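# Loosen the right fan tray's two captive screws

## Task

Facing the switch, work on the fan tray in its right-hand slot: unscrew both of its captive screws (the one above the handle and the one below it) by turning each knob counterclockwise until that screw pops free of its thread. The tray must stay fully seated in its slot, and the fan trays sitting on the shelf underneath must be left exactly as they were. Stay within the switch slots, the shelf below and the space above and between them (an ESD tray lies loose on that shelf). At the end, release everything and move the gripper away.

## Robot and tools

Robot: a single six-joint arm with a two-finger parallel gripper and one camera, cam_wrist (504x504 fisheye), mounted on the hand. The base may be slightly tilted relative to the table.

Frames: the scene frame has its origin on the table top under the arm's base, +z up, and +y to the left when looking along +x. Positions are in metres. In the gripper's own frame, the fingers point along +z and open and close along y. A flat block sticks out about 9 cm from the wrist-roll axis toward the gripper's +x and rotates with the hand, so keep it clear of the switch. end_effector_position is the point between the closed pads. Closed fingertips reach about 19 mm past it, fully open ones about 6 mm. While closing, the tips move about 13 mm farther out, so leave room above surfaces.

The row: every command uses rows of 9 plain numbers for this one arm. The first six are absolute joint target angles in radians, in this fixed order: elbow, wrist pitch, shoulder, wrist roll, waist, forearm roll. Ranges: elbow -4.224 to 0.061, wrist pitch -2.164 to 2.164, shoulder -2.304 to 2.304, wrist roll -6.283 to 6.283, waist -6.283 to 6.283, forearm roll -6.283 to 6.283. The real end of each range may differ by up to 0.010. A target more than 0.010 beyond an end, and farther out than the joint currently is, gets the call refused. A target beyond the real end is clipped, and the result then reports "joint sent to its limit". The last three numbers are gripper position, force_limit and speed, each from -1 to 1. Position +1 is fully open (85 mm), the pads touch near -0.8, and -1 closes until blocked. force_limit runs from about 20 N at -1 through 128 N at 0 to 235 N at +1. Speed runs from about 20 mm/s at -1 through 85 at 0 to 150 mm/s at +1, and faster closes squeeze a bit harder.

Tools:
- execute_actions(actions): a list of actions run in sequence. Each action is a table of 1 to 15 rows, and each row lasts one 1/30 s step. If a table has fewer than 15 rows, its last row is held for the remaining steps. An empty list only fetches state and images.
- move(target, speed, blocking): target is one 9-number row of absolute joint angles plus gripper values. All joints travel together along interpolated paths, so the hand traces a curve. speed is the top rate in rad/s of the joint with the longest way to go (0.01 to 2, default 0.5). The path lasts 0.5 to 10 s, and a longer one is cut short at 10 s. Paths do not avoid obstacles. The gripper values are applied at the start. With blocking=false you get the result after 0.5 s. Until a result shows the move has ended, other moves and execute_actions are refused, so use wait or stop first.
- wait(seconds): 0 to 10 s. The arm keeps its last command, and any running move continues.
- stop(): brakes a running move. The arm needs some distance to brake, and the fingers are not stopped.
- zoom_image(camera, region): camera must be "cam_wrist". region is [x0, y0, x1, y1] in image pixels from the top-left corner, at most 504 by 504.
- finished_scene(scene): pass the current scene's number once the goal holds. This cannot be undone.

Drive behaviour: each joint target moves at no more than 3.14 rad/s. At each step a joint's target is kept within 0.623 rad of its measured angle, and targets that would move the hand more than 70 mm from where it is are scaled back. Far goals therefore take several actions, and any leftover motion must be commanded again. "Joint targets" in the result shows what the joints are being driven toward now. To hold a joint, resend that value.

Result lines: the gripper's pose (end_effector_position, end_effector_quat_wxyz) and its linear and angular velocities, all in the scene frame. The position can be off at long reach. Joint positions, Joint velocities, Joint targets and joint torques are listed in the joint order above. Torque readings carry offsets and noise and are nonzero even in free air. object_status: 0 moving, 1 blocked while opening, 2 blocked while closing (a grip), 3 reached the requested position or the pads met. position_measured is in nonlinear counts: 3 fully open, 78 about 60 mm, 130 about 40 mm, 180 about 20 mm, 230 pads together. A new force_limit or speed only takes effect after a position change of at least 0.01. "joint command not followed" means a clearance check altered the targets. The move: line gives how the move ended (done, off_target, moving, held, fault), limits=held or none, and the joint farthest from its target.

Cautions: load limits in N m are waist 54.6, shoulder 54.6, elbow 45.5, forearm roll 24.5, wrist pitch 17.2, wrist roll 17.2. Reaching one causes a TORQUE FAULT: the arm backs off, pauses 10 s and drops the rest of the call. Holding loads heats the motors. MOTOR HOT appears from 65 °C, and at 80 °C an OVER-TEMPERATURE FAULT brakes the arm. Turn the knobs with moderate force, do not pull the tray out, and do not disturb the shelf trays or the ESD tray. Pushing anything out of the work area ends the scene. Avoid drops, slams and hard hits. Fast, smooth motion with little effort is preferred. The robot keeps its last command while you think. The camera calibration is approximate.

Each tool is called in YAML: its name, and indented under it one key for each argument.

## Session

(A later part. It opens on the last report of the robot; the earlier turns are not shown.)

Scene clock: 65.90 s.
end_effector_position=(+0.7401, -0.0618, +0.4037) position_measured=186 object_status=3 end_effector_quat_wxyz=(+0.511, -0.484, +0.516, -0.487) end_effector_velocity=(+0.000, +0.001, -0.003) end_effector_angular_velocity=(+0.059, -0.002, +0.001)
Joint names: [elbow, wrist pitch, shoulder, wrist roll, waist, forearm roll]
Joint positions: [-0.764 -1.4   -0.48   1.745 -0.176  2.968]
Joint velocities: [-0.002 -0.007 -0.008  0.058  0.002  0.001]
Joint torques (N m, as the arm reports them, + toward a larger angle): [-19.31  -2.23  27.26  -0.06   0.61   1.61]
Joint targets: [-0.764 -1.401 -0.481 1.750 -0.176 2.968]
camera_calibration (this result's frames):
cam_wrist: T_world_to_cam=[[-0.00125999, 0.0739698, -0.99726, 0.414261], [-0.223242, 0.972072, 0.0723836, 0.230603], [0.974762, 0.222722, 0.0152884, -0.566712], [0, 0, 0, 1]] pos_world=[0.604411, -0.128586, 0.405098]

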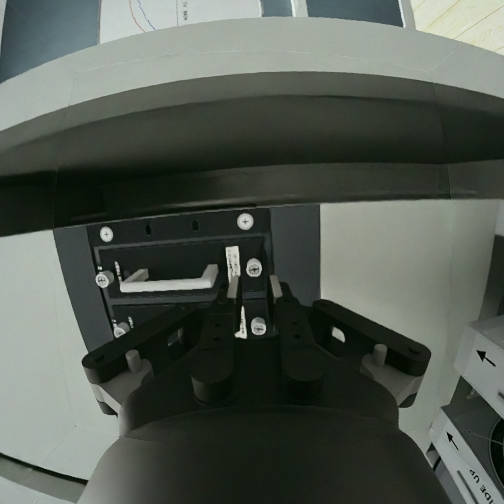

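execute_actions:
  actions:
    - [[-0.767268, -1.399354, -0.482758, 6.25, -0.175233, 2.968545, -0.45, -0.3, 0.5],[-0.770064, -1.397973, -0.484171, 6.25, -0.174877, 2.968859, -0.45, -0.3, 0.5],[-0.772859, -1.396592, -0.485584, 6.25, -0.174522, 2.969174, -0.45, -0.3, 0.5],[-0.775655, -1.395211, -0.486997, 6.25, -0.174166, 2.969489, -0.45, -0.3, 0.5],[-0.778450, -1.393830, -0.488410, 6.25, -0.173810, 2.969803, -0.45, -0.3, 0.5],[-0.781246, -1.392450, -0.489823, 6.25, -0.173454, 2.970118, -0.45, -0.3, 0.5],[-0.784041, -1.391069, -0.491236, 6.25, -0.173099, 2.970433, -0.45, -0.3, 0.5],[-0.786837, -1.389688, -0.492649, 6.25, -0.172743, 2.970747, -0.45, -0.3, 0.5],[-0.789632, -1.388307, -0.494063, 6.25, -0.172387, 2.971062, -0.45, -0.3, 0.5],[-0.792428, -1.386926, -0.495476, 6.25, -0.172031, 2.971377, -0.45, -0.3, 0.5],[-0.795223, -1.385545, -0.496889, 6.25, -0.171676, 2.971691, -0.45, -0.3, 0.5],[-0.798019, -1.384164, -0.498302, 6.25, -0.171320, 2.972006, -0.45, -0.3, 0.5],[-0.800814, -1.382783, -0.499715, 6.25, -0.170964, 2.972321, -0.45, -0.3, 0.5],[-0.803609, -1.381402, -0.501128, 6.25, -0.170608, 2.972635, -0.45, -0.3, 0.5],[-0.806405, -1.380021, -0.502541, 6.25, -0.170252, 2.972950, -0.45, -0.3, 0.5]]
    - [[-0.809200, -1.378640, -0.503954, 6.25, -0.169897, 2.973265, -0.45, -0.3, 0.5],[-0.811996, -1.377260, -0.505367, 6.25, -0.169541, 2.973579, -0.45, -0.3, 0.5],[-0.814791, -1.375879, -0.506780, 6.25, -0.169185, 2.973894, -0.45, -0.3, 0.5],[-0.817587, -1.374498, -0.508193, 6.25, -0.168829, 2.974209, -0.45, -0.3, 0.5],[-0.820382, -1.373117, -0.509606, 6.25, -0.168474, 2.974523, -0.45, -0.3, 0.5],[-0.823178, -1.371736, -0.511019, 6.25, -0.168118, 2.974838, -0.45, -0.3, 0.5],[-0.825973, -1.370355, -0.512432, 6.25, -0.167762, 2.975153, -0.45, -0.3, 0.5],[-0.828769, -1.368974, -0.513845, 6.25, -0.167406, 2.975467, -0.45, -0.3, 0.5],[-0.831564, -1.367593, -0.515258, 6.25, -0.167051, 2.975782, -0.45, -0.3, 0.5],[-0.834360, -1.366212, -0.516672, 6.25, -0.166695, 2.976097, -0.45, -0.3, 0.5],[-0.837155, -1.364831, -0.518085, 6.25, -0.166339, 2.976411, -0.45, -0.3, 0.5],[-0.839950, -1.363450, -0.519498, 6.25, -0.165983, 2.976726, -0.45, -0.3, 0.5],[-0.842746, -1.362070, -0.520911, 6.25, -0.165627, 2.977040, -0.45, -0.3, 0.5],[-0.845541, -1.360689, -0.522324, 6.25, -0.165272, 2.977355, -0.45, -0.3, 0.5],[-0.848337, -1.359308, -0.523737, 6.25, -0.164916, 2.977670, -0.45, -0.3, 0.5]]
    - [[-0.851132, -1.357927, -0.525150, 6.25, -0.164560, 2.977984, -0.45, -0.3, 0.5],[-0.853928, -1.356546, -0.526563, 6.25, -0.164204, 2.978299, -0.45, -0.3, 0.5],[-0.856723, -1.355165, -0.527976, 6.25, -0.163849, 2.978614, -0.45, -0.3, 0.5],[-0.859519, -1.353784, -0.529389, 6.25, -0.163493, 2.978928, -0.45, -0.3, 0.5],[-0.862314, -1.352403, -0.530802, 6.25, -0.163137, 2.979243, -0.45, -0.3, 0.5],[-0.865181, -1.350992, -0.532257, 6.25, -0.162817, 2.979517, -0.45, -0.3, 0.5],[-0.868048, -1.349581, -0.533712, 6.25, -0.162496, 2.979791, -0.45, -0.3, 0.5],[-0.870915, -1.348170, -0.535167, 6.25, -0.162176, 2.980065, -0.45, -0.3, 0.5],[-0.873782, -1.346759, -0.536622, 6.25, -0.161856, 2.980338, -0.45, -0.3, 0.5],[-0.876649, -1.345348, -0.538077, 6.25, -0.161536, 2.980612, -0.45, -0.3, 0.5],[-0.879516, -1.343936, -0.539531, 6.25, -0.161215, 2.980886, -0.45, -0.3, 0.5],[-0.882383, -1.342525, -0.540986, 6.25, -0.160895, 2.981160, -0.45, -0.3, 0.5],[-0.885250, -1.341114, -0.542441, 6.25, -0.160575, 2.981434, -0.45, -0.3, 0.5],[-0.888117, -1.339703, -0.543896, 6.25, -0.160255, 2.981708, -0.45, -0.3, 0.5],[-0.890984, -1.338292, -0.545351, 6.25, -0.159934, 2.981982, -0.45, -0.3, 0.5]]
    - [[-0.893851, -1.336881, -0.546806, 6.25, -0.159614, 2.982256, -0.45, -0.3, 0.5],[-0.896718, -1.335470, -0.548261, 6.25, -0.159294, 2.982529, -0.45, -0.3, 0.5],[-0.899585, -1.334059, -0.549716, 6.25, -0.158974, 2.982803, -0.45, -0.3, 0.5],[-0.902451, -1.332648, -0.551171, 6.25, -0.158653, 2.983077, -0.45, -0.3, 0.5],[-0.905318, -1.331237, -0.552626, 6.25, -0.158333, 2.983351, -0.45, -0.3, 0.5]]

zoom_image:
  camera: "cam_wrist"
  region: [200, 240, 320, 340]

Scene clock: 71.80 s.
end_effector_position=(+0.7899, -0.0622, +0.4030) position_measured=186 object_status=3 end_effector_quat_wxyz=(+0.059, +0.706, +0.053, +0.704) end_effector_velocity=(+0.001, +0.001, -0.000) end_effector_angular_velocity=(+0.026, -0.000, +0.001)
Joint names: [elbow, wrist pitch, shoulder, wrist roll, waist, forearm roll]
Joint positions: [-0.905 -1.331 -0.552  6.247 -0.158  2.983]
Joint velocities: [-0.003  0.001 -0.001  0.026  0.001 -0.   ]
Joint torques (N m, as the arm reports them, + toward a larger angle): [-20.45  -2.44  27.95   0.21   0.03   0.9 ]
Joint targets: [-0.905 -1.331 -0.553 6.250 -0.158 2.983]
camera_calibration (this result's frames):
cam_wrist: T_world_to_cam=[[-0.00805093, -0.989926, 0.141355, -0.106079], [-0.234837, -0.135534, -0.962539, 0.599518], [0.972001, -0.0409447, -0.23138, -0.529977], [0, 0, 0, 1]] pos_world=[0.655073, -0.0454548, 0.469428]

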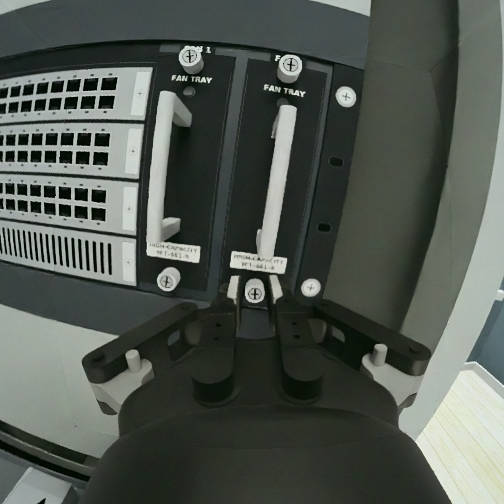

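Region (200, 240, 320, 340) of cam_wrist's 504x504 image, scaled by 4.200, with more detail than that image has.

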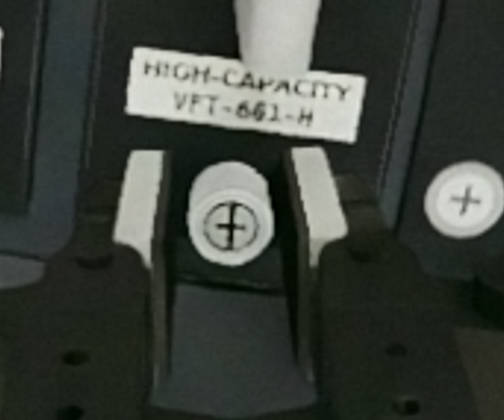

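execute_actions:
  actions:
    - [[-0.905196, -1.329975, -0.551187, 6.25, -0.159053, 2.982565, -1, -0.3, -0.3]]
    - [[-0.905196, -1.329975, -0.551187, 6.25, -0.159053, 2.982565, -1, -0.3, -0.3],[-0.905196, -1.329975, -0.551187, 6.25, -0.159053, 2.982565, -1, -0.3, -0.3],[-0.905196, -1.329975, -0.551187, 6.25, -0.159053, 2.982565, -1, -0.3, -0.3],[-0.905196, -1.329975, -0.551187, 6.25, -0.159053, 2.982565, -1, -0.3, -0.3],[-0.905196, -1.329975, -0.551187, 6.25, -0.159053, 2.982565, -1, -0.3, -0.3],[-0.905196, -1.329975, -0.551187, 6.25, -0.159053, 2.982565, -1, -0.3, -0.3],[-0.905196, -1.329975, -0.551187, 6.25, -0.159053, 2.982565, -1, -0.3, -0.3],[-0.905196, -1.329975, -0.551187, 6.25, -0.159053, 2.982565, -1, -0.3, -0.3],[-0.905196, -1.329975, -0.551187, 4.7, -0.159053, 2.982565, -1, -0.3, -0.3]]
    - [[-0.904656, -1.330239, -0.550913, 4.7, -0.159113, 2.982515, -1, -0.3, -0.3]]
    - [[-0.904656, -1.330239, -0.550913, 4.7, -0.159113, 2.982515, -1, -0.3, -0.3]]

Scene clock: 76.87 s.
end_effector_position=(+0.7899, -0.0625, +0.4037) position_measured=204 object_status=2 end_effector_quat_wxyz=(+0.534, +0.468, +0.531, +0.462) end_effector_velocity=(+0.000, +0.000, +0.000) end_effector_angular_velocity=(-0.003, -0.000, +0.000)
Joint names: [elbow, wrist pitch, shoulder, wrist roll, waist, forearm roll]
Joint positions: [-0.905 -1.33  -0.551  4.7   -0.159  2.982]
Joint velocities: [-0.    -0.    -0.    -0.003  0.     0.   ]
Joint torques (N m, as the arm reports them, + toward a larger angle): [-25.96  -2.61  30.72   0.03  -1.63   2.2 ]
Joint targets: [-0.905 -1.330 -0.551 4.700 -0.159 2.983]
camera_calibration (this result's frames):
cam_wrist: T_world_to_cam=[[0.00319933, 0.118439, 0.992956, -0.389868], [-0.239265, -0.964029, 0.11576, 0.116497], [0.970949, -0.23795, 0.0252542, -0.644845], [0, 0, 0, 1]] pos_world=[0.655233, 0.00504174, 0.389921]

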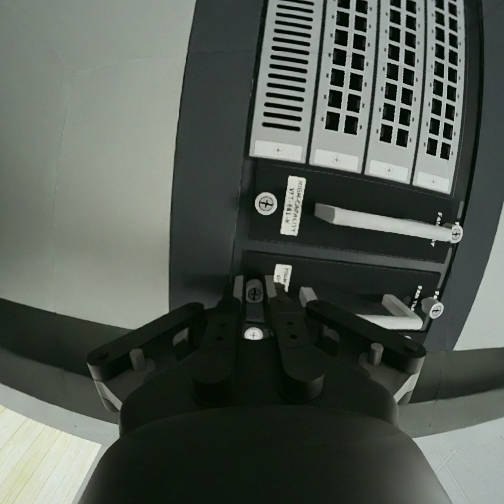

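execute_actions:
  actions:
    - [[-0.904071, -1.330525, -0.550617, -6.25, -0.159178, 2.982460, -1, -0.3, -0.3]]
    - [[-0.903621, -1.330745, -0.550389, -6.25, -0.159228, 2.982418, -1, -0.3, -0.3]]
    - [[-0.903149, -1.330976, -0.550150, -6.25, -0.159281, 2.982374, -1, -0.3, -0.3]]
    - [[-0.902699, -1.331196, -0.549922, -6.25, -0.159331, 2.982332, -1, -0.3, -0.3]]
    - [[-0.902226, -1.331427, -0.549682, -6.25, -0.159383, 2.982288, -1, -0.3, -0.3]]
    - [[-0.901776, -1.331647, -0.549454, -6.25, -0.159433, 2.982246, -1, -0.3, -0.3]]
    - [[-0.901304, -1.331878, -0.549215, -6.25, -0.159486, 2.982202, -1, -0.3, -0.3]]
    - [[-0.900854, -1.332098, -0.548987, -6.25, -0.159536, 2.982160, -1, -0.3, -0.3]]
    - [[-0.900561, -1.332241, -0.548839, -6.25, -0.159568, 2.982132, -1, -0.3, -0.3],[-0.900561, -1.332241, -0.548839, -6.25, -0.159568, 2.982132, -1, -0.3, -0.3],[-0.900561, -1.332241, -0.548839, -6.25, -0.159568, 2.982132, -1, -0.3, -0.3],[-0.900561, -1.332241, -0.548839, -6.25, -0.159568, 2.982132, -1, -0.3, -0.3],[-0.900561, -1.332241, -0.548839, -6.25, -0.159568, 2.982132, -1, -0.3, -0.3],[-0.900561, -1.332241, -0.548839, -6.25, -0.159568, 2.982132, -1, -0.3, -0.3],[-0.900561, -1.332241, -0.548839, -6.25, -0.159568, 2.982132, -1, -0.3, -0.3],[-0.900561, -1.332241, -0.548839, -6.25, -0.159568, 2.982132, -0.45, -0.3, 0.5]]

zoom_image:
  camera: "cam_wrist"
  region: [200, 240, 320, 340]

Scene clock: 82.97 s.
end_effector_position=(+0.7885, -0.0628, +0.4045) position_measured=186 object_status=0 end_effector_quat_wxyz=(+0.035, +0.707, +0.029, +0.706) end_effector_velocity=(-0.001, +0.001, -0.005) end_effector_angular_velocity=(-0.001, +0.011, +0.002)
Joint names: [elbow, wrist pitch, shoulder, wrist roll, waist, forearm roll]
Joint positions: [-0.901 -1.333 -0.549 -6.25  -0.16   2.982]
Joint velocities: [ 0.002  0.006 -0.003 -0.002  0.001 -0.002]
Joint torques (N m, as the arm reports them, + toward a larger angle): [-21.03  -2.42  27.72   0.13   0.53   1.14]
Joint targets: [-0.901 -1.332 -0.549 -6.250 -0.160 2.982]
camera_calibration (this result's frames):
cam_wrist: T_world_to_cam=[[-0.00874211, -0.997292, 0.0730282, -0.0790866], [-0.232479, -0.0690029, -0.970151, 0.605909], [0.972562, -0.0254587, -0.231246, -0.527832], [0, 0, 0, 1]] pos_world=[0.653519, -0.0505008, 0.471539]

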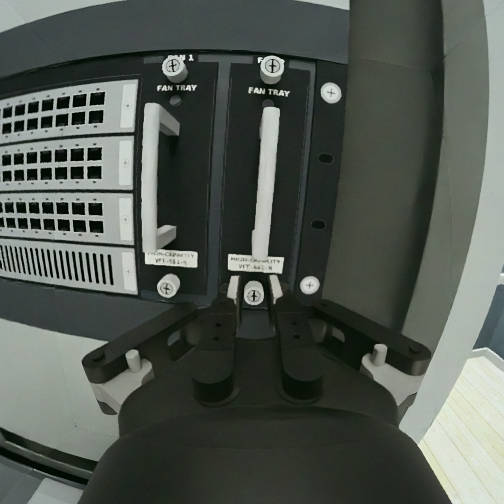

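Region (200, 240, 320, 340) of cam_wrist's 504x504 image, scaled by 4.200, with more detail than that image has.

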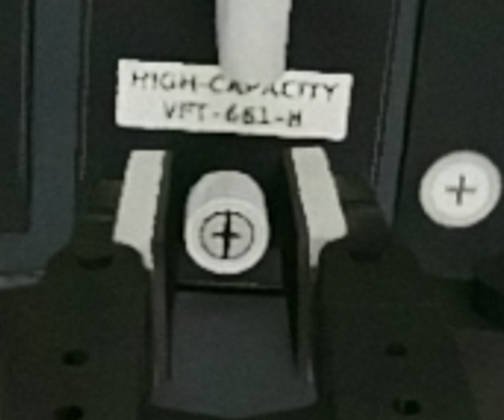

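execute_actions:
  actions: []

zoom_image:
  camera: "cam_wrist"
  region: [200, 240, 320, 340]

Scene clock: 83.33 s.
end_effector_position=(+0.7884, -0.0625, +0.4038) position_measured=186 object_status=3 end_effector_quat_wxyz=(+0.035, +0.707, +0.029, +0.705) end_effector_velocity=(+0.000, +0.001, -0.000) end_effector_angular_velocity=(-0.001, +0.001, +0.002)
Joint names: [elbow, wrist pitch, shoulder, wrist roll, waist, forearm roll]
Joint positions: [-0.901 -1.332 -0.549 -6.25  -0.16   2.982]
Joint velocities: [ 0.     0.001 -0.    -0.001  0.001 -0.001]
Joint torques (N m, as the arm reports them, + toward a larger angle): [-20.59  -2.22  31.1   -0.02   0.53   1.41]
Joint targets: [-0.901 -1.332 -0.549 -6.250 -0.160 2.982]
camera_calibration (this result's frames):
cam_wrist: T_world_to_cam=[[-0.0082945, -0.997286, 0.0731532, -0.0792272], [-0.234158, -0.0691846, -0.969734, 0.606374], [0.972163, -0.0251729, -0.232949, -0.526873], [0, 0, 0, 1]] pos_world=[0.653537, -0.0503234, 0.471082]

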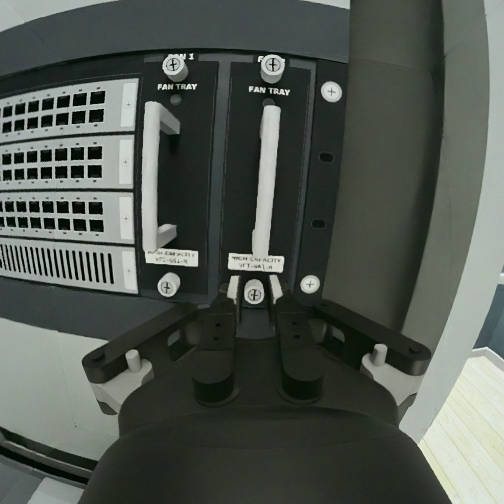

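Region (200, 240, 320, 340) of cam_wrist's 504x504 image, scaled by 4.200, with more detail than that image has.

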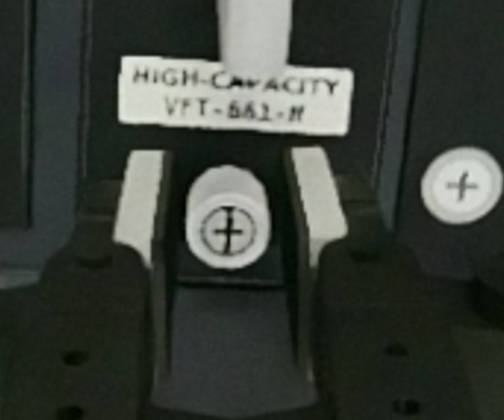

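execute_actions:
  actions:
    - [[-0.900561, -1.332241, -0.548839, 4.85, -0.159568, 2.982132, -0.45, -0.3, 0.5]]
    - [[-0.900561, -1.332241, -0.548839, 4.85, -0.159568, 2.982132, -0.45, -0.3, 0.5]]
    - [[-0.900561, -1.332241, -0.548839, 4.85, -0.159568, 2.982132, -0.45, -0.3, 0.5]]
    - [[-0.900561, -1.332241, -0.548839, 4.85, -0.159568, 2.982132, -0.45, -0.3, 0.5]]
    - [[-0.900561, -1.332241, -0.548839, 4.85, -0.159568, 2.982132, -0.45, -0.3, 0.5]]
    - [[-0.900561, -1.332241, -0.548839, 4.85, -0.159568, 2.982132, -0.45, -0.3, 0.5]]
    - [[-0.900561, -1.332241, -0.548839, 4.85, -0.159568, 2.982132, -0.45, -0.3, 0.5]]
    - [[-0.900561, -1.332241, -0.548839, 4.85, -0.159568, 2.982132, -0.45, -0.3, 0.5]]
    - [[-0.900561, -1.332241, -0.548839, 4.85, -0.159568, 2.982132, -0.45, -0.3, 0.5],[-0.900561, -1.332241, -0.548839, 4.85, -0.159568, 2.982132, -0.45, -0.3, 0.5],[-0.900561, -1.332241, -0.548839, 4.85, -0.159568, 2.982132, -0.45, -0.3, 0.5],[-0.900561, -1.332241, -0.548839, 4.85, -0.159568, 2.982132, -0.45, -0.3, 0.5],[-0.900561, -1.332241, -0.548839, 4.85, -0.159568, 2.982132, -0.45, -0.3, 0.5],[-0.900561, -1.332241, -0.548839, 4.85, -0.159568, 2.982132, -0.45, -0.3, 0.5],[-0.900561, -1.332241, -0.548839, 4.85, -0.159568, 2.982132, -0.45, -0.3, 0.5],[-0.900561, -1.332241, -0.548839, 4.85, -0.159568, 2.982132, -0.45, -0.3, 0.5],[-0.900561, -1.332241, -0.548839, 4.85, -0.159568, 2.982132, -1, -0.3, -0.3]]
    - [[-0.900561, -1.332241, -0.548839, 4.85, -0.159568, 2.982132, -1, -0.3, -0.3]]

Scene clock: 89.77 s.
end_effector_position=(+0.7884, -0.0625, +0.4036) position_measured=204 object_status=2 end_effector_quat_wxyz=(+0.498, +0.506, +0.495, +0.501) end_effector_velocity=(+0.000, +0.000, +0.000) end_effector_angular_velocity=(-0.000, -0.001, -0.000)
Joint names: [elbow, wrist pitch, shoulder, wrist roll, waist, forearm roll]
Joint positions: [-0.9   -1.332 -0.549  4.85  -0.16   2.982]
Joint velocities: [-0.    -0.001 -0.    -0.001  0.     0.001]
Joint torques (N m, as the arm reports them, + toward a larger angle): [-25.56  -2.52  31.92   0.3    2.87   1.41]
Joint targets: [-0.901 -1.332 -0.549 4.850 -0.160 2.982]
camera_calibration (this result's frames):
cam_wrist: T_world_to_cam=[[0.00227177, -0.0312506, 0.999509, -0.400985], [-0.23974, -0.97038, -0.0297949, 0.174853], [0.970834, -0.239555, -0.0096965, -0.62929], [0, 0, 0, 1]] pos_world=[0.653767, 0.00639289, 0.399896]

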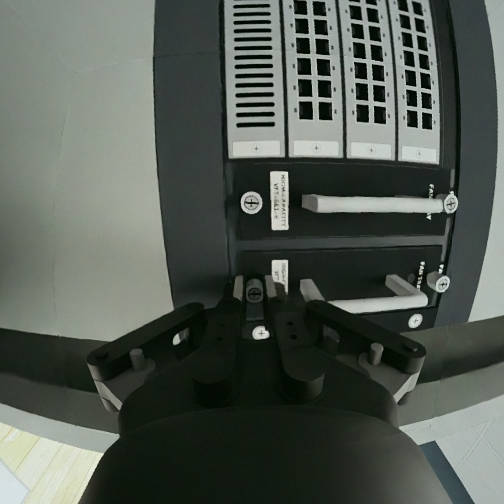

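execute_actions:
  actions:
    - [[-0.900246, -1.332395, -0.548679, -6.25, -0.159603, 2.982103, -1, -0.3, -0.3]]
    - [[-0.899841, -1.332593, -0.548474, -6.25, -0.159648, 2.982065, -1, -0.3, -0.3]]
    - [[-0.899369, -1.332824, -0.548234, -6.25, -0.159701, 2.982021, -1, -0.3, -0.3]]
    - [[-0.898919, -1.333044, -0.548006, -6.25, -0.159751, 2.981979, -1, -0.3, -0.3]]
    - [[-0.898446, -1.333275, -0.547767, -6.25, -0.159803, 2.981935, -1, -0.3, -0.3]]
    - [[-0.897996, -1.333495, -0.547539, -6.25, -0.159853, 2.981893, -1, -0.3, -0.3]]
    - [[-0.897524, -1.333726, -0.547300, -6.25, -0.159906, 2.981849, -1, -0.3, -0.3]]
    - [[-0.897074, -1.333946, -0.547072, -6.25, -0.159956, 2.981807, -1, -0.3, -0.3]]
    - [[-0.896714, -1.334122, -0.546889, -6.25, -0.159996, 2.981773, -1, -0.3, -0.3],[-0.896714, -1.334122, -0.546889, -6.25, -0.159996, 2.981773, -1, -0.3, -0.3],[-0.896714, -1.334122, -0.546889, -6.25, -0.159996, 2.981773, -1, -0.3, -0.3],[-0.896714, -1.334122, -0.546889, -6.25, -0.159996, 2.981773, -1, -0.3, -0.3],[-0.896714, -1.334122, -0.546889, -6.25, -0.159996, 2.981773, -1, -0.3, -0.3],[-0.896714, -1.334122, -0.546889, -6.25, -0.159996, 2.981773, -1, -0.3, -0.3],[-0.896714, -1.334122, -0.546889, -6.25, -0.159996, 2.981773, -1, -0.3, -0.3],[-0.896714, -1.334122, -0.546889, -6.25, -0.159996, 2.981773, -1, -0.3, -0.3],[-0.896714, -1.334122, -0.546889, -6.25, -0.159996, 2.981773, -0.45, -0.3, 0.5]]

execute_actions:
  actions: []

zoom_image:
  camera: "cam_wrist"
  region: [200, 240, 320, 340]

Scene clock: 95.47 s.
end_effector_position=(+0.7876, -0.0628, +0.4050) position_measured=187 object_status=0 end_effector_quat_wxyz=(+0.035, +0.706, +0.029, +0.706) end_effector_velocity=(-0.003, +0.001, -0.008) end_effector_angular_velocity=(-0.001, +0.016, +0.000)
Joint names: [elbow, wrist pitch, shoulder, wrist roll, waist, forearm roll]
Joint positions: [-0.898 -1.335 -0.547 -6.25  -0.16   2.982]
Joint velocities: [ 0.008  0.005 -0.003 -0.003  0.001 -0.001]
Joint torques (N m, as the arm reports them, + toward a larger angle): [-21.7   -2.24  30.46  -0.09   0.34   1.66]
Joint targets: [-0.897 -1.334 -0.547 -6.250 -0.160 2.982]
camera_calibration (this result's frames):
cam_wrist: T_world_to_cam=[[-0.00889276, -0.997299, 0.0729126, -0.0790404], [-0.231604, -0.0688786, -0.970369, 0.60563], [0.972769, -0.0255161, -0.230366, -0.527333], [0, 0, 0, 1]] pos_world=[0.652537, -0.0505674, 0.471968]

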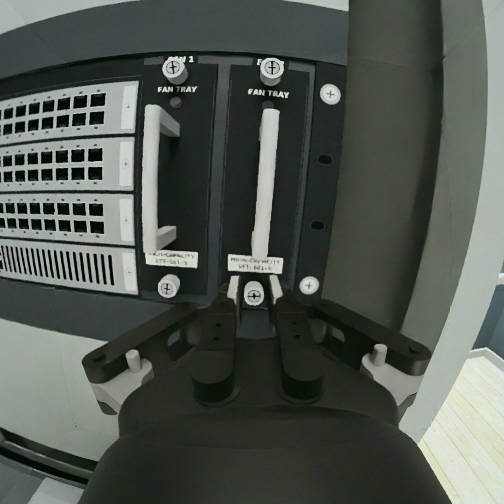

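Scene clock: 95.47 s.
end_effector_position=(+0.7876, -0.0628, +0.4050) position_measured=187 object_status=0 end_effector_quat_wxyz=(+0.035, +0.706, +0.029, +0.706) end_effector_velocity=(-0.003, +0.001, -0.008) end_effector_angular_velocity=(-0.001, +0.016, +0.000)
Joint names: [elbow, wrist pitch, shoulder, wrist roll, waist, forearm roll]
Joint positions: [-0.898 -1.335 -0.547 -6.25  -0.16   2.982]
Joint velocities: [ 0.008  0.005 -0.003 -0.003  0.001 -0.001]
Joint torques (N m, as the arm reports them, + toward a larger angle): [-21.7   -2.24  30.46  -0.09   0.34   1.66]
Joint targets: [-0.897 -1.334 -0.547 -6.250 -0.160 2.982]
camera_calibration (this result's frames):
cam_wrist: T_world_to_cam=[[-0.00889276, -0.997299, 0.0729126, -0.0790404], [-0.231604, -0.0688786, -0.970369, 0.60563], [0.972769, -0.0255161, -0.230366, -0.527333], [0, 0, 0, 1]] pos_world=[0.652537, -0.0505674, 0.471968]

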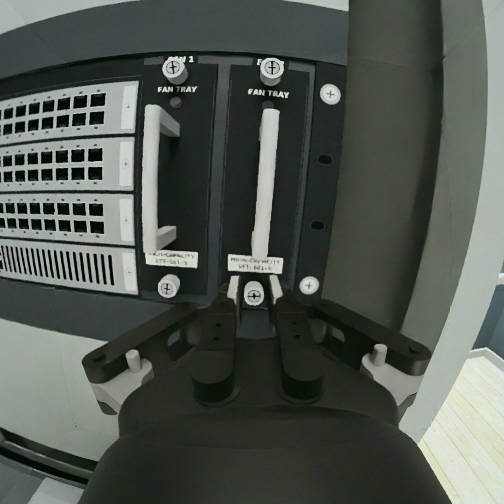

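Region (200, 240, 320, 340) of cam_wrist's 504x504 image, scaled by 4.200, with more detail than that image has.

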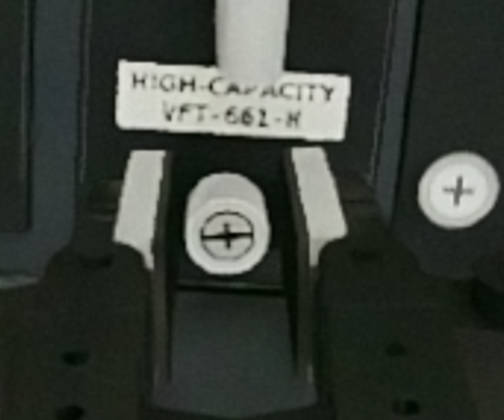

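The arm is still relaxing after release, so I'll re-check the settled view.

execute_actions:
  actions: []

zoom_image:
  camera: "cam_wrist"
  region: [200, 240, 320, 340]

Scene clock: 95.63 s.
end_effector_position=(+0.7873, -0.0626, +0.4041) position_measured=186 object_status=0 end_effector_quat_wxyz=(+0.035, +0.707, +0.029, +0.706) end_effector_velocity=(-0.001, +0.001, -0.003) end_effector_angular_velocity=(-0.000, +0.006, +0.001)
Joint names: [elbow, wrist pitch, shoulder, wrist roll, waist, forearm roll]
Joint positions: [-0.897 -1.334 -0.547 -6.25  -0.16   2.982]
Joint velocities: [ 0.003  0.002 -0.001 -0.001  0.001 -0.001]
Joint torques (N m, as the arm reports them, + toward a larger angle): [-20.9   -2.24  28.99   0.23   0.82   1.84]
Joint targets: [-0.897 -1.334 -0.547 -6.250 -0.160 2.982]
camera_calibration (this result's frames):
cam_wrist: T_world_to_cam=[[-0.00847599, -0.997297, 0.0729846, -0.0791292], [-0.233476, -0.0689961, -0.969911, 0.605953], [0.972326, -0.0252611, -0.232261, -0.526051], [0, 0, 0, 1]] pos_world=[0.652298, -0.0503956, 0.471315]

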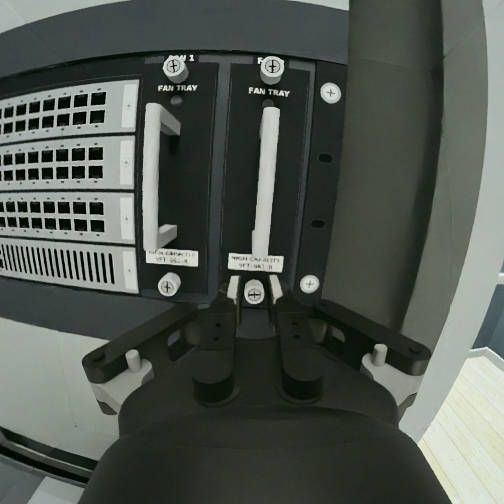

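Region (200, 240, 320, 340) of cam_wrist's 504x504 image, scaled by 4.200, with more detail than that image has.

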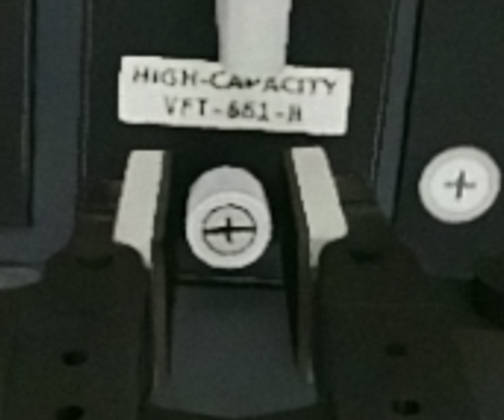

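execute_actions:
  actions: []

zoom_image:
  camera: "cam_wrist"
  region: [200, 240, 320, 340]

zoom_image:
  camera: "cam_wrist"
  region: [140, 240, 330, 320]

Scene clock: 96.27 s.
end_effector_position=(+0.7871, -0.0625, +0.4037) position_measured=186 object_status=3 end_effector_quat_wxyz=(+0.035, +0.707, +0.029, +0.705) end_effector_velocity=(+0.000, +0.000, +0.000) end_effector_angular_velocity=(-0.000, -0.000, +0.000)
Joint names: [elbow, wrist pitch, shoulder, wrist roll, waist, forearm roll]
Joint positions: [-0.897 -1.334 -0.547 -6.25  -0.16   2.982]
Joint velocities: [-0.  0.  0. -0.  0. -0.]
Joint torques (N m, as the arm reports them, + toward a larger angle): [-20.45  -2.32  28.59   0.06   1.15   1.41]
Joint targets: [-0.897 -1.334 -0.547 -6.250 -0.160 2.982]
camera_calibration (this result's frames):
cam_wrist: T_world_to_cam=[[-0.00827244, -0.997298, 0.0729959, -0.0791708], [-0.234279, -0.0690337, -0.969715, 0.606112], [0.972134, -0.0251234, -0.233075, -0.525504], [0, 0, 0, 1]] pos_world=[0.652205, -0.0503171, 0.471054]

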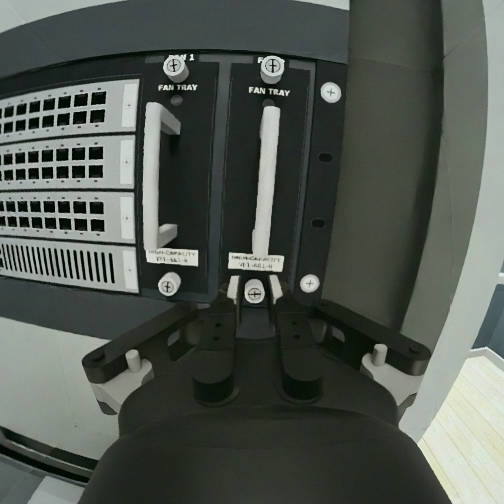

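Region (200, 240, 320, 340) of cam_wrist's 504x504 image, scaled by 4.200, with more detail than that image has.

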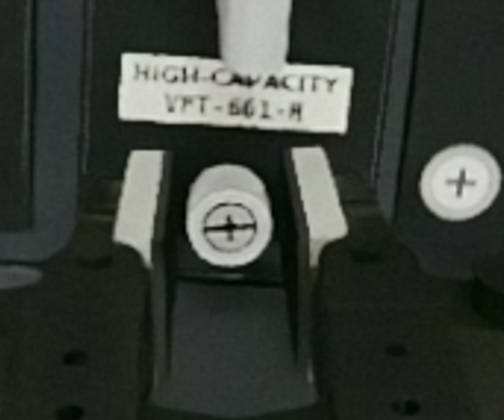

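Region (140, 240, 330, 320) of cam_wrist's 504x504 image, scaled by 2.653, with more detail than that image has; it fills the top 212 rows of this view, and the rest is white.

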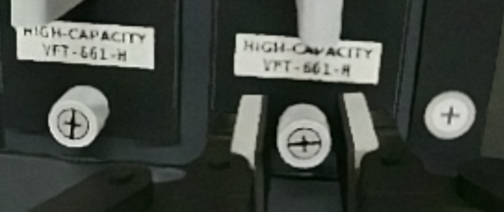

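execute_actions:
  actions:
    - [[-0.900246, -1.332395, -0.548679, 0.033, -0.159603, 2.982103, -0.45, -0.3, 0.5]]
    - [[-0.900246, -1.332395, -0.548679, 0.033, -0.159603, 2.982103, -0.45, -0.3, 0.5]]
    - [[-0.900246, -1.332395, -0.548679, 0.033, -0.159603, 2.982103, -0.45, -0.3, 0.5]]
    - [[-0.900246, -1.332395, -0.548679, 0.033, -0.159603, 2.982103, -0.45, -0.3, 0.5]]
    - [[-0.900246, -1.332395, -0.548679, 0.033, -0.159603, 2.982103, -0.45, -0.3, 0.5]]

zoom_image:
  camera: "cam_wrist"
  region: [200, 240, 320, 340]

Scene clock: 104.43 s.
end_effector_position=(+0.7883, -0.0625, +0.4037) position_measured=186 object_status=3 end_effector_quat_wxyz=(+0.038, +0.707, +0.032, +0.705) end_effector_velocity=(+0.000, +0.001, -0.000) end_effector_angular_velocity=(+0.106, -0.001, +0.002)
Joint names: [elbow, wrist pitch, shoulder, wrist roll, waist, forearm roll]
Joint positions: [-0.9   -1.332 -0.549  0.024 -0.16   2.982]
Joint velocities: [ 0.    -0.     0.     0.106  0.001 -0.001]
Joint torques (N m, as the arm reports them, + toward a larger angle): [-21.37  -2.22  30.32   0.13  -0.42   1.13]
Joint targets: [-0.900 -1.332 -0.549 0.033 -0.160 2.982]
camera_calibration (this result's frames):
cam_wrist: T_world_to_cam=[[-0.00823715, -0.996566, 0.0823928, -0.0829404], [-0.23435, -0.078177, -0.969004, 0.605595], [0.972117, -0.0272906, -0.232901, -0.526887], [0, 0, 0, 1]] pos_world=[0.653434, -0.0496909, 0.470945]

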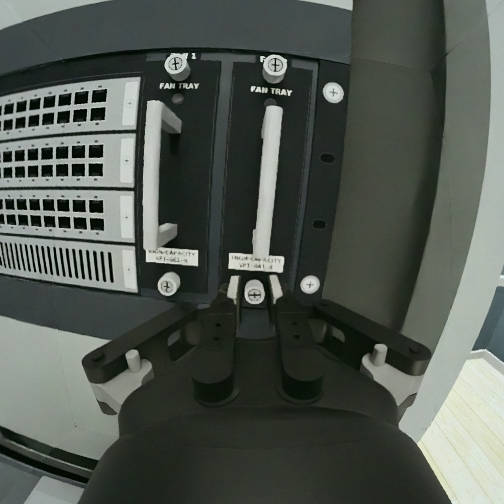

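Region (200, 240, 320, 340) of cam_wrist's 504x504 image, scaled by 4.200, with more detail than that image has.

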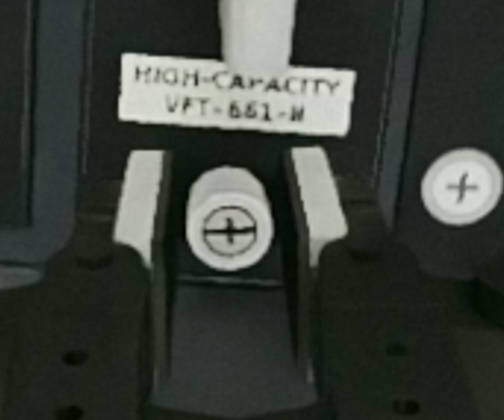

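execute_actions:
  actions:
    - [[-0.900246, -1.332395, -0.548679, 0.033, -0.159603, 2.982103, -1, -0.3, -0.3]]
    - [[-0.900246, -1.332395, -0.548679, 0.033, -0.159603, 2.982103, -1, -0.3, -0.3],[-0.900246, -1.332395, -0.548679, 0.033, -0.159603, 2.982103, -1, -0.3, -0.3],[-0.900246, -1.332395, -0.548679, 0.033, -0.159603, 2.982103, -1, -0.3, -0.3],[-0.900246, -1.332395, -0.548679, 0.033, -0.159603, 2.982103, -1, -0.3, -0.3],[-0.900246, -1.332395, -0.548679, 0.033, -0.159603, 2.982103, -1, -0.3, -0.3],[-0.900246, -1.332395, -0.548679, 0.033, -0.159603, 2.982103, -1, -0.3, -0.3],[-0.900246, -1.332395, -0.548679, 0.033, -0.159603, 2.982103, -1, -0.3, -0.3],[-0.900246, -1.332395, -0.548679, 0.033, -0.159603, 2.982103, -1, -0.3, -0.3],[-0.900246, -1.332395, -0.548679, -3.1, -0.159603, 2.982103, -1, -0.3, -0.3]]
    - [[-0.900246, -1.332395, -0.548679, -3.1, -0.159603, 2.982103, -1, -0.3, -0.3]]
    - [[-0.900246, -1.332395, -0.548679, -3.1, -0.159603, 2.982103, -1, -0.3, -0.3],[-0.900246, -1.332395, -0.548679, -3.1, -0.159603, 2.982103, -1, -0.3, -0.3]]

zoom_image:
  camera: "cam_wrist"
  region: [200, 240, 320, 340]

Scene clock: 107.47 s.
end_effector_position=(+0.7882, -0.0625, +0.4035) position_measured=204 object_status=2 end_effector_quat_wxyz=(+0.706, +0.004, +0.708, -0.001) end_effector_velocity=(-0.000, -0.001, +0.000) end_effector_angular_velocity=(-1.134, +0.009, +0.002)
Joint names: [elbow, wrist pitch, shoulder, wrist roll, waist, forearm roll]
Joint positions: [-0.9   -1.332 -0.549 -3.014 -0.16   2.982]
Joint velocities: [-0.    -0.     0.    -1.134 -0.001  0.001]
Joint torques (N m, as the arm reports them, + toward a larger angle): [-26.58  -2.61  29.05   1.62  -2.11   3.07]
Joint targets: [-0.900 -1.332 -0.549 -3.100 -0.160 2.982]
camera_calibration (this result's frames):
cam_wrist: T_world_to_cam=[[0.00836399, 0.999736, 0.0213847, 0.0534051], [-0.228776, -0.0189051, 0.973295, -0.179021], [0.973443, -0.013033, 0.228558, -0.7132], [0, 0, 0, 1]] pos_world=[0.652857, -0.0660706, 0.336106]

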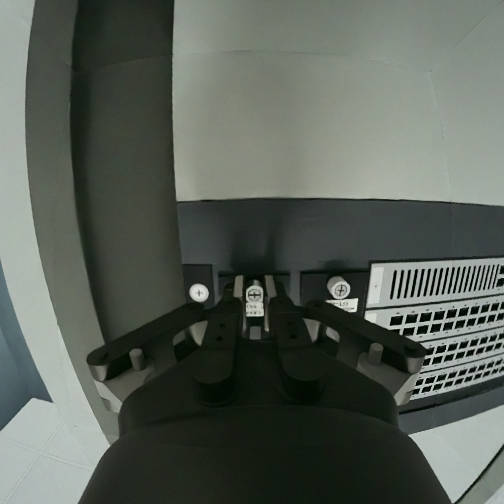

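Region (200, 240, 320, 340) of cam_wrist's 504x504 image, scaled by 4.200, with more detail than that image has.

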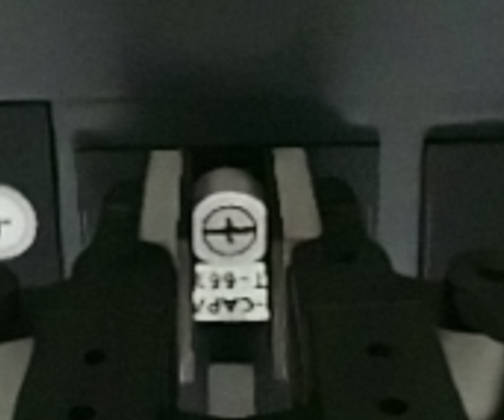

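execute_actions:
  actions:
    - [[-0.900246, -1.332395, -0.548679, -4.65, -0.159603, 2.982103, -1, -0.3, -0.3]]
    - [[-0.900246, -1.332395, -0.548679, -4.65, -0.159603, 2.982103, -1, -0.3, -0.3]]

zoom_image:
  camera: "cam_wrist"
  region: [200, 240, 320, 340]

Scene clock: 108.80 s.
end_effector_position=(+0.7883, -0.0627, +0.4037) position_measured=204 object_status=2 end_effector_quat_wxyz=(+0.482, -0.513, +0.488, -0.516) end_effector_velocity=(-0.000, -0.001, +0.000) end_effector_angular_velocity=(-0.021, +0.000, -0.002)
Joint names: [elbow, wrist pitch, shoulder, wrist roll, waist, forearm roll]
Joint positions: [-0.9   -1.332 -0.549 -4.648 -0.16   2.982]
Joint velocities: [-0.     0.     0.    -0.021 -0.001  0.001]
Joint torques (N m, as the arm reports them, + toward a larger angle): [-28.32  -2.91  32.44   0.15   2.31   0.73]
Joint targets: [-0.900 -1.332 -0.549 -4.650 -0.160 2.982]
camera_calibration (this result's frames):
cam_wrist: T_world_to_cam=[[-0.00280464, -0.0418788, -0.999119, 0.409075], [-0.223162, 0.973952, -0.0401975, 0.287681], [0.974777, 0.222853, -0.0120773, -0.60244], [0, 0, 0, 1]] pos_world=[0.652592, -0.1288, 0.413002]

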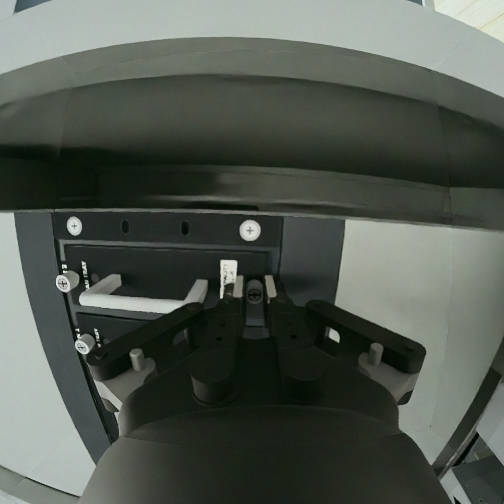

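Region (200, 240, 320, 340) of cam_wrist's 504x504 image, scaled by 4.200, with more detail than that image has.

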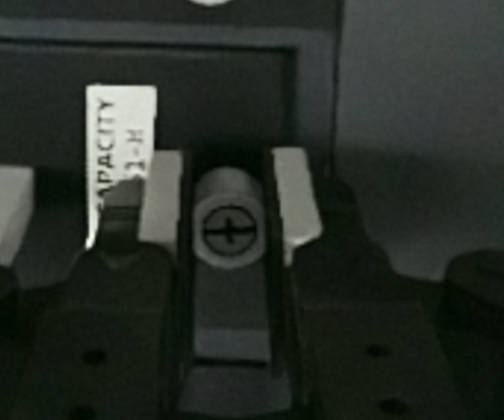

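execute_actions:
  actions:
    - [[-0.900246, -1.332395, -0.548679, -4.65, -0.159603, 2.982103, -0.45, -0.3, 0.5]]

zoom_image:
  camera: "cam_wrist"
  region: [200, 240, 320, 340]

Scene clock: 110.43 s.
end_effector_position=(+0.7884, -0.0625, +0.4040) position_measured=186 object_status=3 end_effector_quat_wxyz=(+0.482, -0.514, +0.487, -0.517) end_effector_velocity=(-0.001, +0.000, -0.002) end_effector_angular_velocity=(-0.000, +0.004, -0.000)
Joint names: [elbow, wrist pitch, shoulder, wrist roll, waist, forearm roll]
Joint positions: [-0.9   -1.333 -0.549 -4.65  -0.16   2.982]
Joint velocities: [ 0.001  0.002 -0.    -0.001  0.001  0.001]
Joint torques (N m, as the arm reports them, + toward a larger angle): [-20.43  -2.32  29.47   0.01   1.22   0.82]
Joint targets: [-0.900 -1.332 -0.549 -4.650 -0.160 2.982]
camera_calibration (this result's frames):
cam_wrist: T_world_to_cam=[[-0.00217874, -0.0440234, -0.999028, 0.408693], [-0.223496, 0.973781, -0.0424235, 0.288713], [0.974702, 0.223187, -0.0119607, -0.602569], [0, 0, 0, 1]] pos_world=[0.652743, -0.128666, 0.413336]

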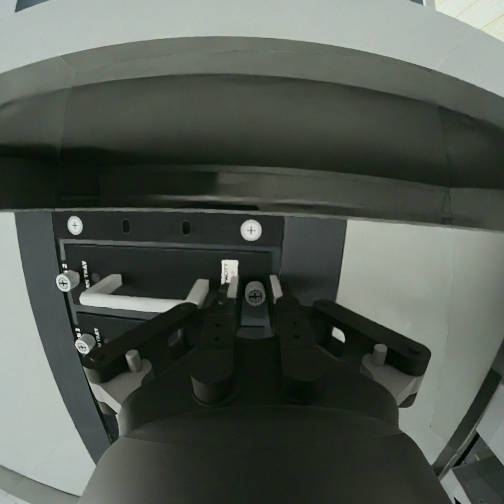

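Region (200, 240, 320, 340) of cam_wrist's 504x504 image, scaled by 4.200, with more detail than that image has.

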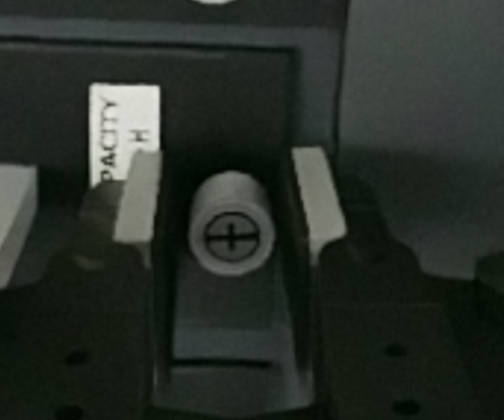

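execute_actions:
  actions: []

zoom_image:
  camera: "cam_wrist"
  region: [200, 240, 320, 340]

Scene clock: 110.80 s.
end_effector_position=(+0.7883, -0.0625, +0.4038) position_measured=186 object_status=3 end_effector_quat_wxyz=(+0.482, -0.514, +0.487, -0.517) end_effector_velocity=(+0.000, +0.001, +0.000) end_effector_angular_velocity=(+0.000, -0.001, +0.002)
Joint names: [elbow, wrist pitch, shoulder, wrist roll, waist, forearm roll]
Joint positions: [-0.9   -1.332 -0.549 -4.65  -0.16   2.982]
Joint velocities: [-0.    -0.001  0.     0.     0.001 -0.   ]
Joint torques (N m, as the arm reports them, + toward a larger angle): [-21.43  -2.23  30.36   0.19  -0.19   0.79]
Joint targets: [-0.900 -1.332 -0.549 -4.650 -0.160 2.982]
camera_calibration (this result's frames):
cam_wrist: T_world_to_cam=[[-0.00267372, -0.0439739, -0.999029, 0.408868], [-0.22342, 0.973806, -0.0422657, 0.288594], [0.974719, 0.22309, -0.0124283, -0.602303], [0, 0, 0, 1]] pos_world=[0.652646, -0.128688, 0.413183]

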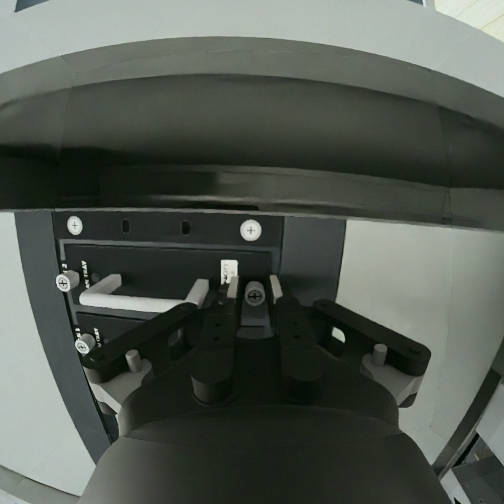

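Region (200, 240, 320, 340) of cam_wrist's 504x504 image, scaled by 4.200, with more detail than that image has.

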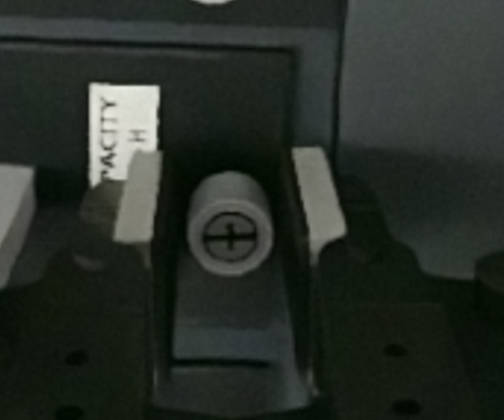

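execute_actions:
  actions:
    - [[-0.895720, -1.334673, -0.546435, -4.6463, -0.160136, 2.981641, -0.45, -0.3, 0.5],[-0.891194, -1.336951, -0.544190, -4.6425, -0.160669, 2.981178, -0.45, -0.3, 0.5],[-0.886669, -1.339229, -0.541946, -4.6388, -0.161202, 2.980716, -0.45, -0.3, 0.5],[-0.882143, -1.341507, -0.539701, -4.6351, -0.161734, 2.980253, -0.45, -0.3, 0.5],[-0.877617, -1.343785, -0.537457, -4.6313, -0.162267, 2.979791, -0.45, -0.3, 0.5],[-0.873091, -1.346063, -0.535212, -4.6276, -0.162800, 2.979328, -0.45, -0.3, 0.5],[-0.868566, -1.348341, -0.532968, -4.6239, -0.163333, 2.978866, -0.45, -0.3, 0.5],[-0.864040, -1.350619, -0.530723, -4.6201, -0.163866, 2.978404, -0.45, -0.3, 0.5],[-0.859514, -1.352897, -0.528479, -4.6164, -0.164399, 2.977941, -0.45, -0.3, 0.5],[-0.854988, -1.355175, -0.526234, -4.6127, -0.164932, 2.977479, -0.45, -0.3, 0.5],[-0.850463, -1.357453, -0.523990, -4.6089, -0.165465, 2.977016, -0.45, -0.3, 0.5],[-0.845937, -1.359731, -0.521745, -4.6052, -0.165997, 2.976554, -0.45, -0.3, 0.5],[-0.841411, -1.362009, -0.519501, -4.6015, -0.166530, 2.976091, -0.45, -0.3, 0.5],[-0.836885, -1.364287, -0.517256, -4.5977, -0.167063, 2.975629, -0.45, -0.3, 0.5],[-0.832359, -1.366565, -0.515012, -4.5940, -0.167596, 2.975167, -0.45, -0.3, 0.5]]
    - [[-0.827834, -1.368843, -0.512767, -4.5903, -0.168129, 2.974704, -0.45, -0.3, 0.5],[-0.823308, -1.371121, -0.510523, -4.5865, -0.168662, 2.974242, -0.45, -0.3, 0.5],[-0.818782, -1.373399, -0.508279, -4.5828, -0.169195, 2.973779, -0.45, -0.3, 0.5],[-0.814256, -1.375677, -0.506034, -4.5791, -0.169728, 2.973317, -0.45, -0.3, 0.5],[-0.809731, -1.377955, -0.503790, -4.5753, -0.170260, 2.972854, -0.45, -0.3, 0.5],[-0.805205, -1.380233, -0.501545, -4.5716, -0.170793, 2.972392, -0.45, -0.3, 0.5],[-0.800679, -1.382511, -0.499301, -4.5679, -0.171326, 2.971930, -0.45, -0.3, 0.5],[-0.796153, -1.384789, -0.497056, -4.5641, -0.171859, 2.971467, -0.45, -0.3, 0.5],[-0.791628, -1.387067, -0.494812, -4.5604, -0.172392, 2.971005, -0.45, -0.3, 0.5],[-0.787102, -1.389345, -0.492567, -4.5567, -0.172925, 2.970542, -0.45, -0.3, 0.5],[-0.782576, -1.391623, -0.490323, -4.5529, -0.173458, 2.970080, -0.45, -0.3, 0.5],[-0.778050, -1.393901, -0.488078, -4.5492, -0.173990, 2.969617, -0.45, -0.3, 0.5],[-0.773525, -1.396179, -0.485834, -4.5455, -0.174523, 2.969155, -0.45, -0.3, 0.5],[-0.768999, -1.398457, -0.483589, -4.5417, -0.175056, 2.968692, -0.45, -0.3, 0.5],[-0.764473, -1.400735, -0.481345, -4.5380, -0.175589, 2.968230, -0.45, -0.3, 0.5]]

wait:
  seconds: 0.4

zoom_image:
  camera: "cam_wrist"
  region: [200, 220, 320, 320]

Scene clock: 120.67 s.
end_effector_position=(+0.7456, -0.0620, +0.4032) position_measured=186 object_status=3 end_effector_quat_wxyz=(+0.508, -0.487, +0.513, -0.490) end_effector_velocity=(-0.049, +0.001, -0.000) end_effector_angular_velocity=(+0.118, -0.001, -0.000)
Joint names: [elbow, wrist pitch, shoulder, wrist roll, waist, forearm roll]
Joint positions: [-0.78  -1.393 -0.489 -4.551 -0.174  2.97 ]
Joint velocities: [ 0.135 -0.068  0.067  0.111 -0.016 -0.014]
Joint torques (N m, as the arm reports them, + toward a larger angle): [-19.99  -2.26  27.21   0.02   2.82   0.76]
Joint targets: [-0.764 -1.401 -0.481 -4.538 -0.176 2.968]
camera_calibration (this result's frames):
cam_wrist: T_world_to_cam=[[-0.00182081, 0.0610394, -0.998134, 0.413747], [-0.223215, 0.972927, 0.0599051, 0.237093], [0.974767, 0.222908, 0.0118534, -0.57061], [0, 0, 0, 1]] pos_world=[0.609888, -0.128736, 0.405535]

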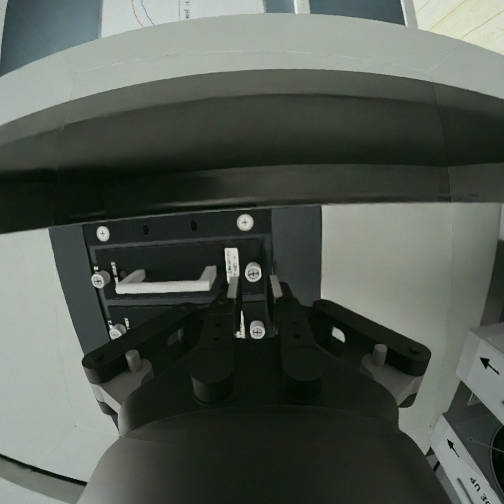

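Scene clock: 121.07 s.
end_effector_position=(+0.7401, -0.0618, +0.4032) position_measured=186 object_status=3 end_effector_quat_wxyz=(+0.511, -0.484, +0.517, -0.487) end_effector_velocity=(-0.001, +0.000, -0.000) end_effector_angular_velocity=(+0.001, -0.000, +0.000)
Joint names: [elbow, wrist pitch, shoulder, wrist roll, waist, forearm roll]
Joint positions: [-0.765 -1.401 -0.481 -4.538 -0.176  2.968]
Joint velocities: [ 0.002 -0.001  0.001  0.001  0.     0.   ]
Joint torques (N m, as the arm reports them, + toward a larger angle): [-20.22  -2.24  26.43   0.19   0.16   1.66]
Joint targets: [-0.764 -1.401 -0.481 -4.538 -0.176 2.968]
wait: 0.40 s; at rest by 0.33 s
camera_calibration (this result's frames):
cam_wrist: T_world_to_cam=[[-0.00163239, 0.074362, -0.99723, 0.414017], [-0.223199, 0.972047, 0.0728495, 0.23042], [0.974772, 0.2227, 0.0150108, -0.566612], [0, 0, 0, 1]] pos_world=[0.604423, -0.128582, 0.40459]

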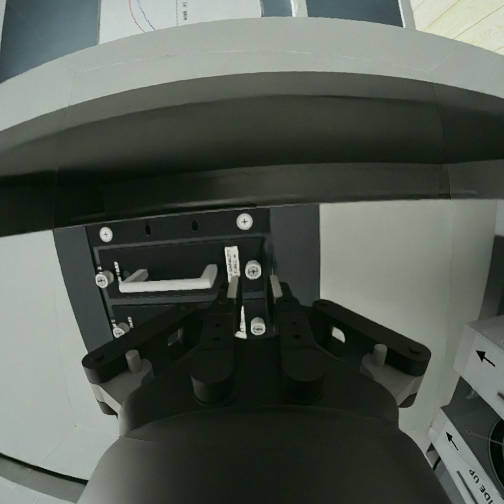

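Region (200, 220, 320, 320) of cam_wrist's 504x504 image, scaled by 4.200, with more detail than that image has.

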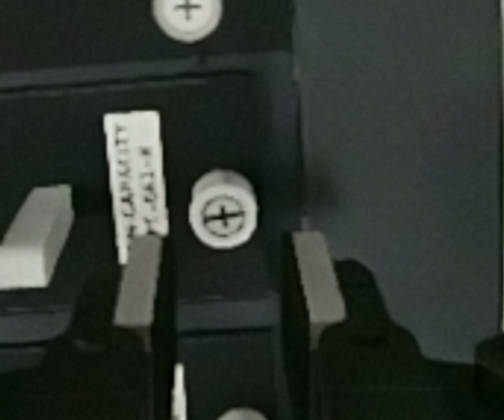

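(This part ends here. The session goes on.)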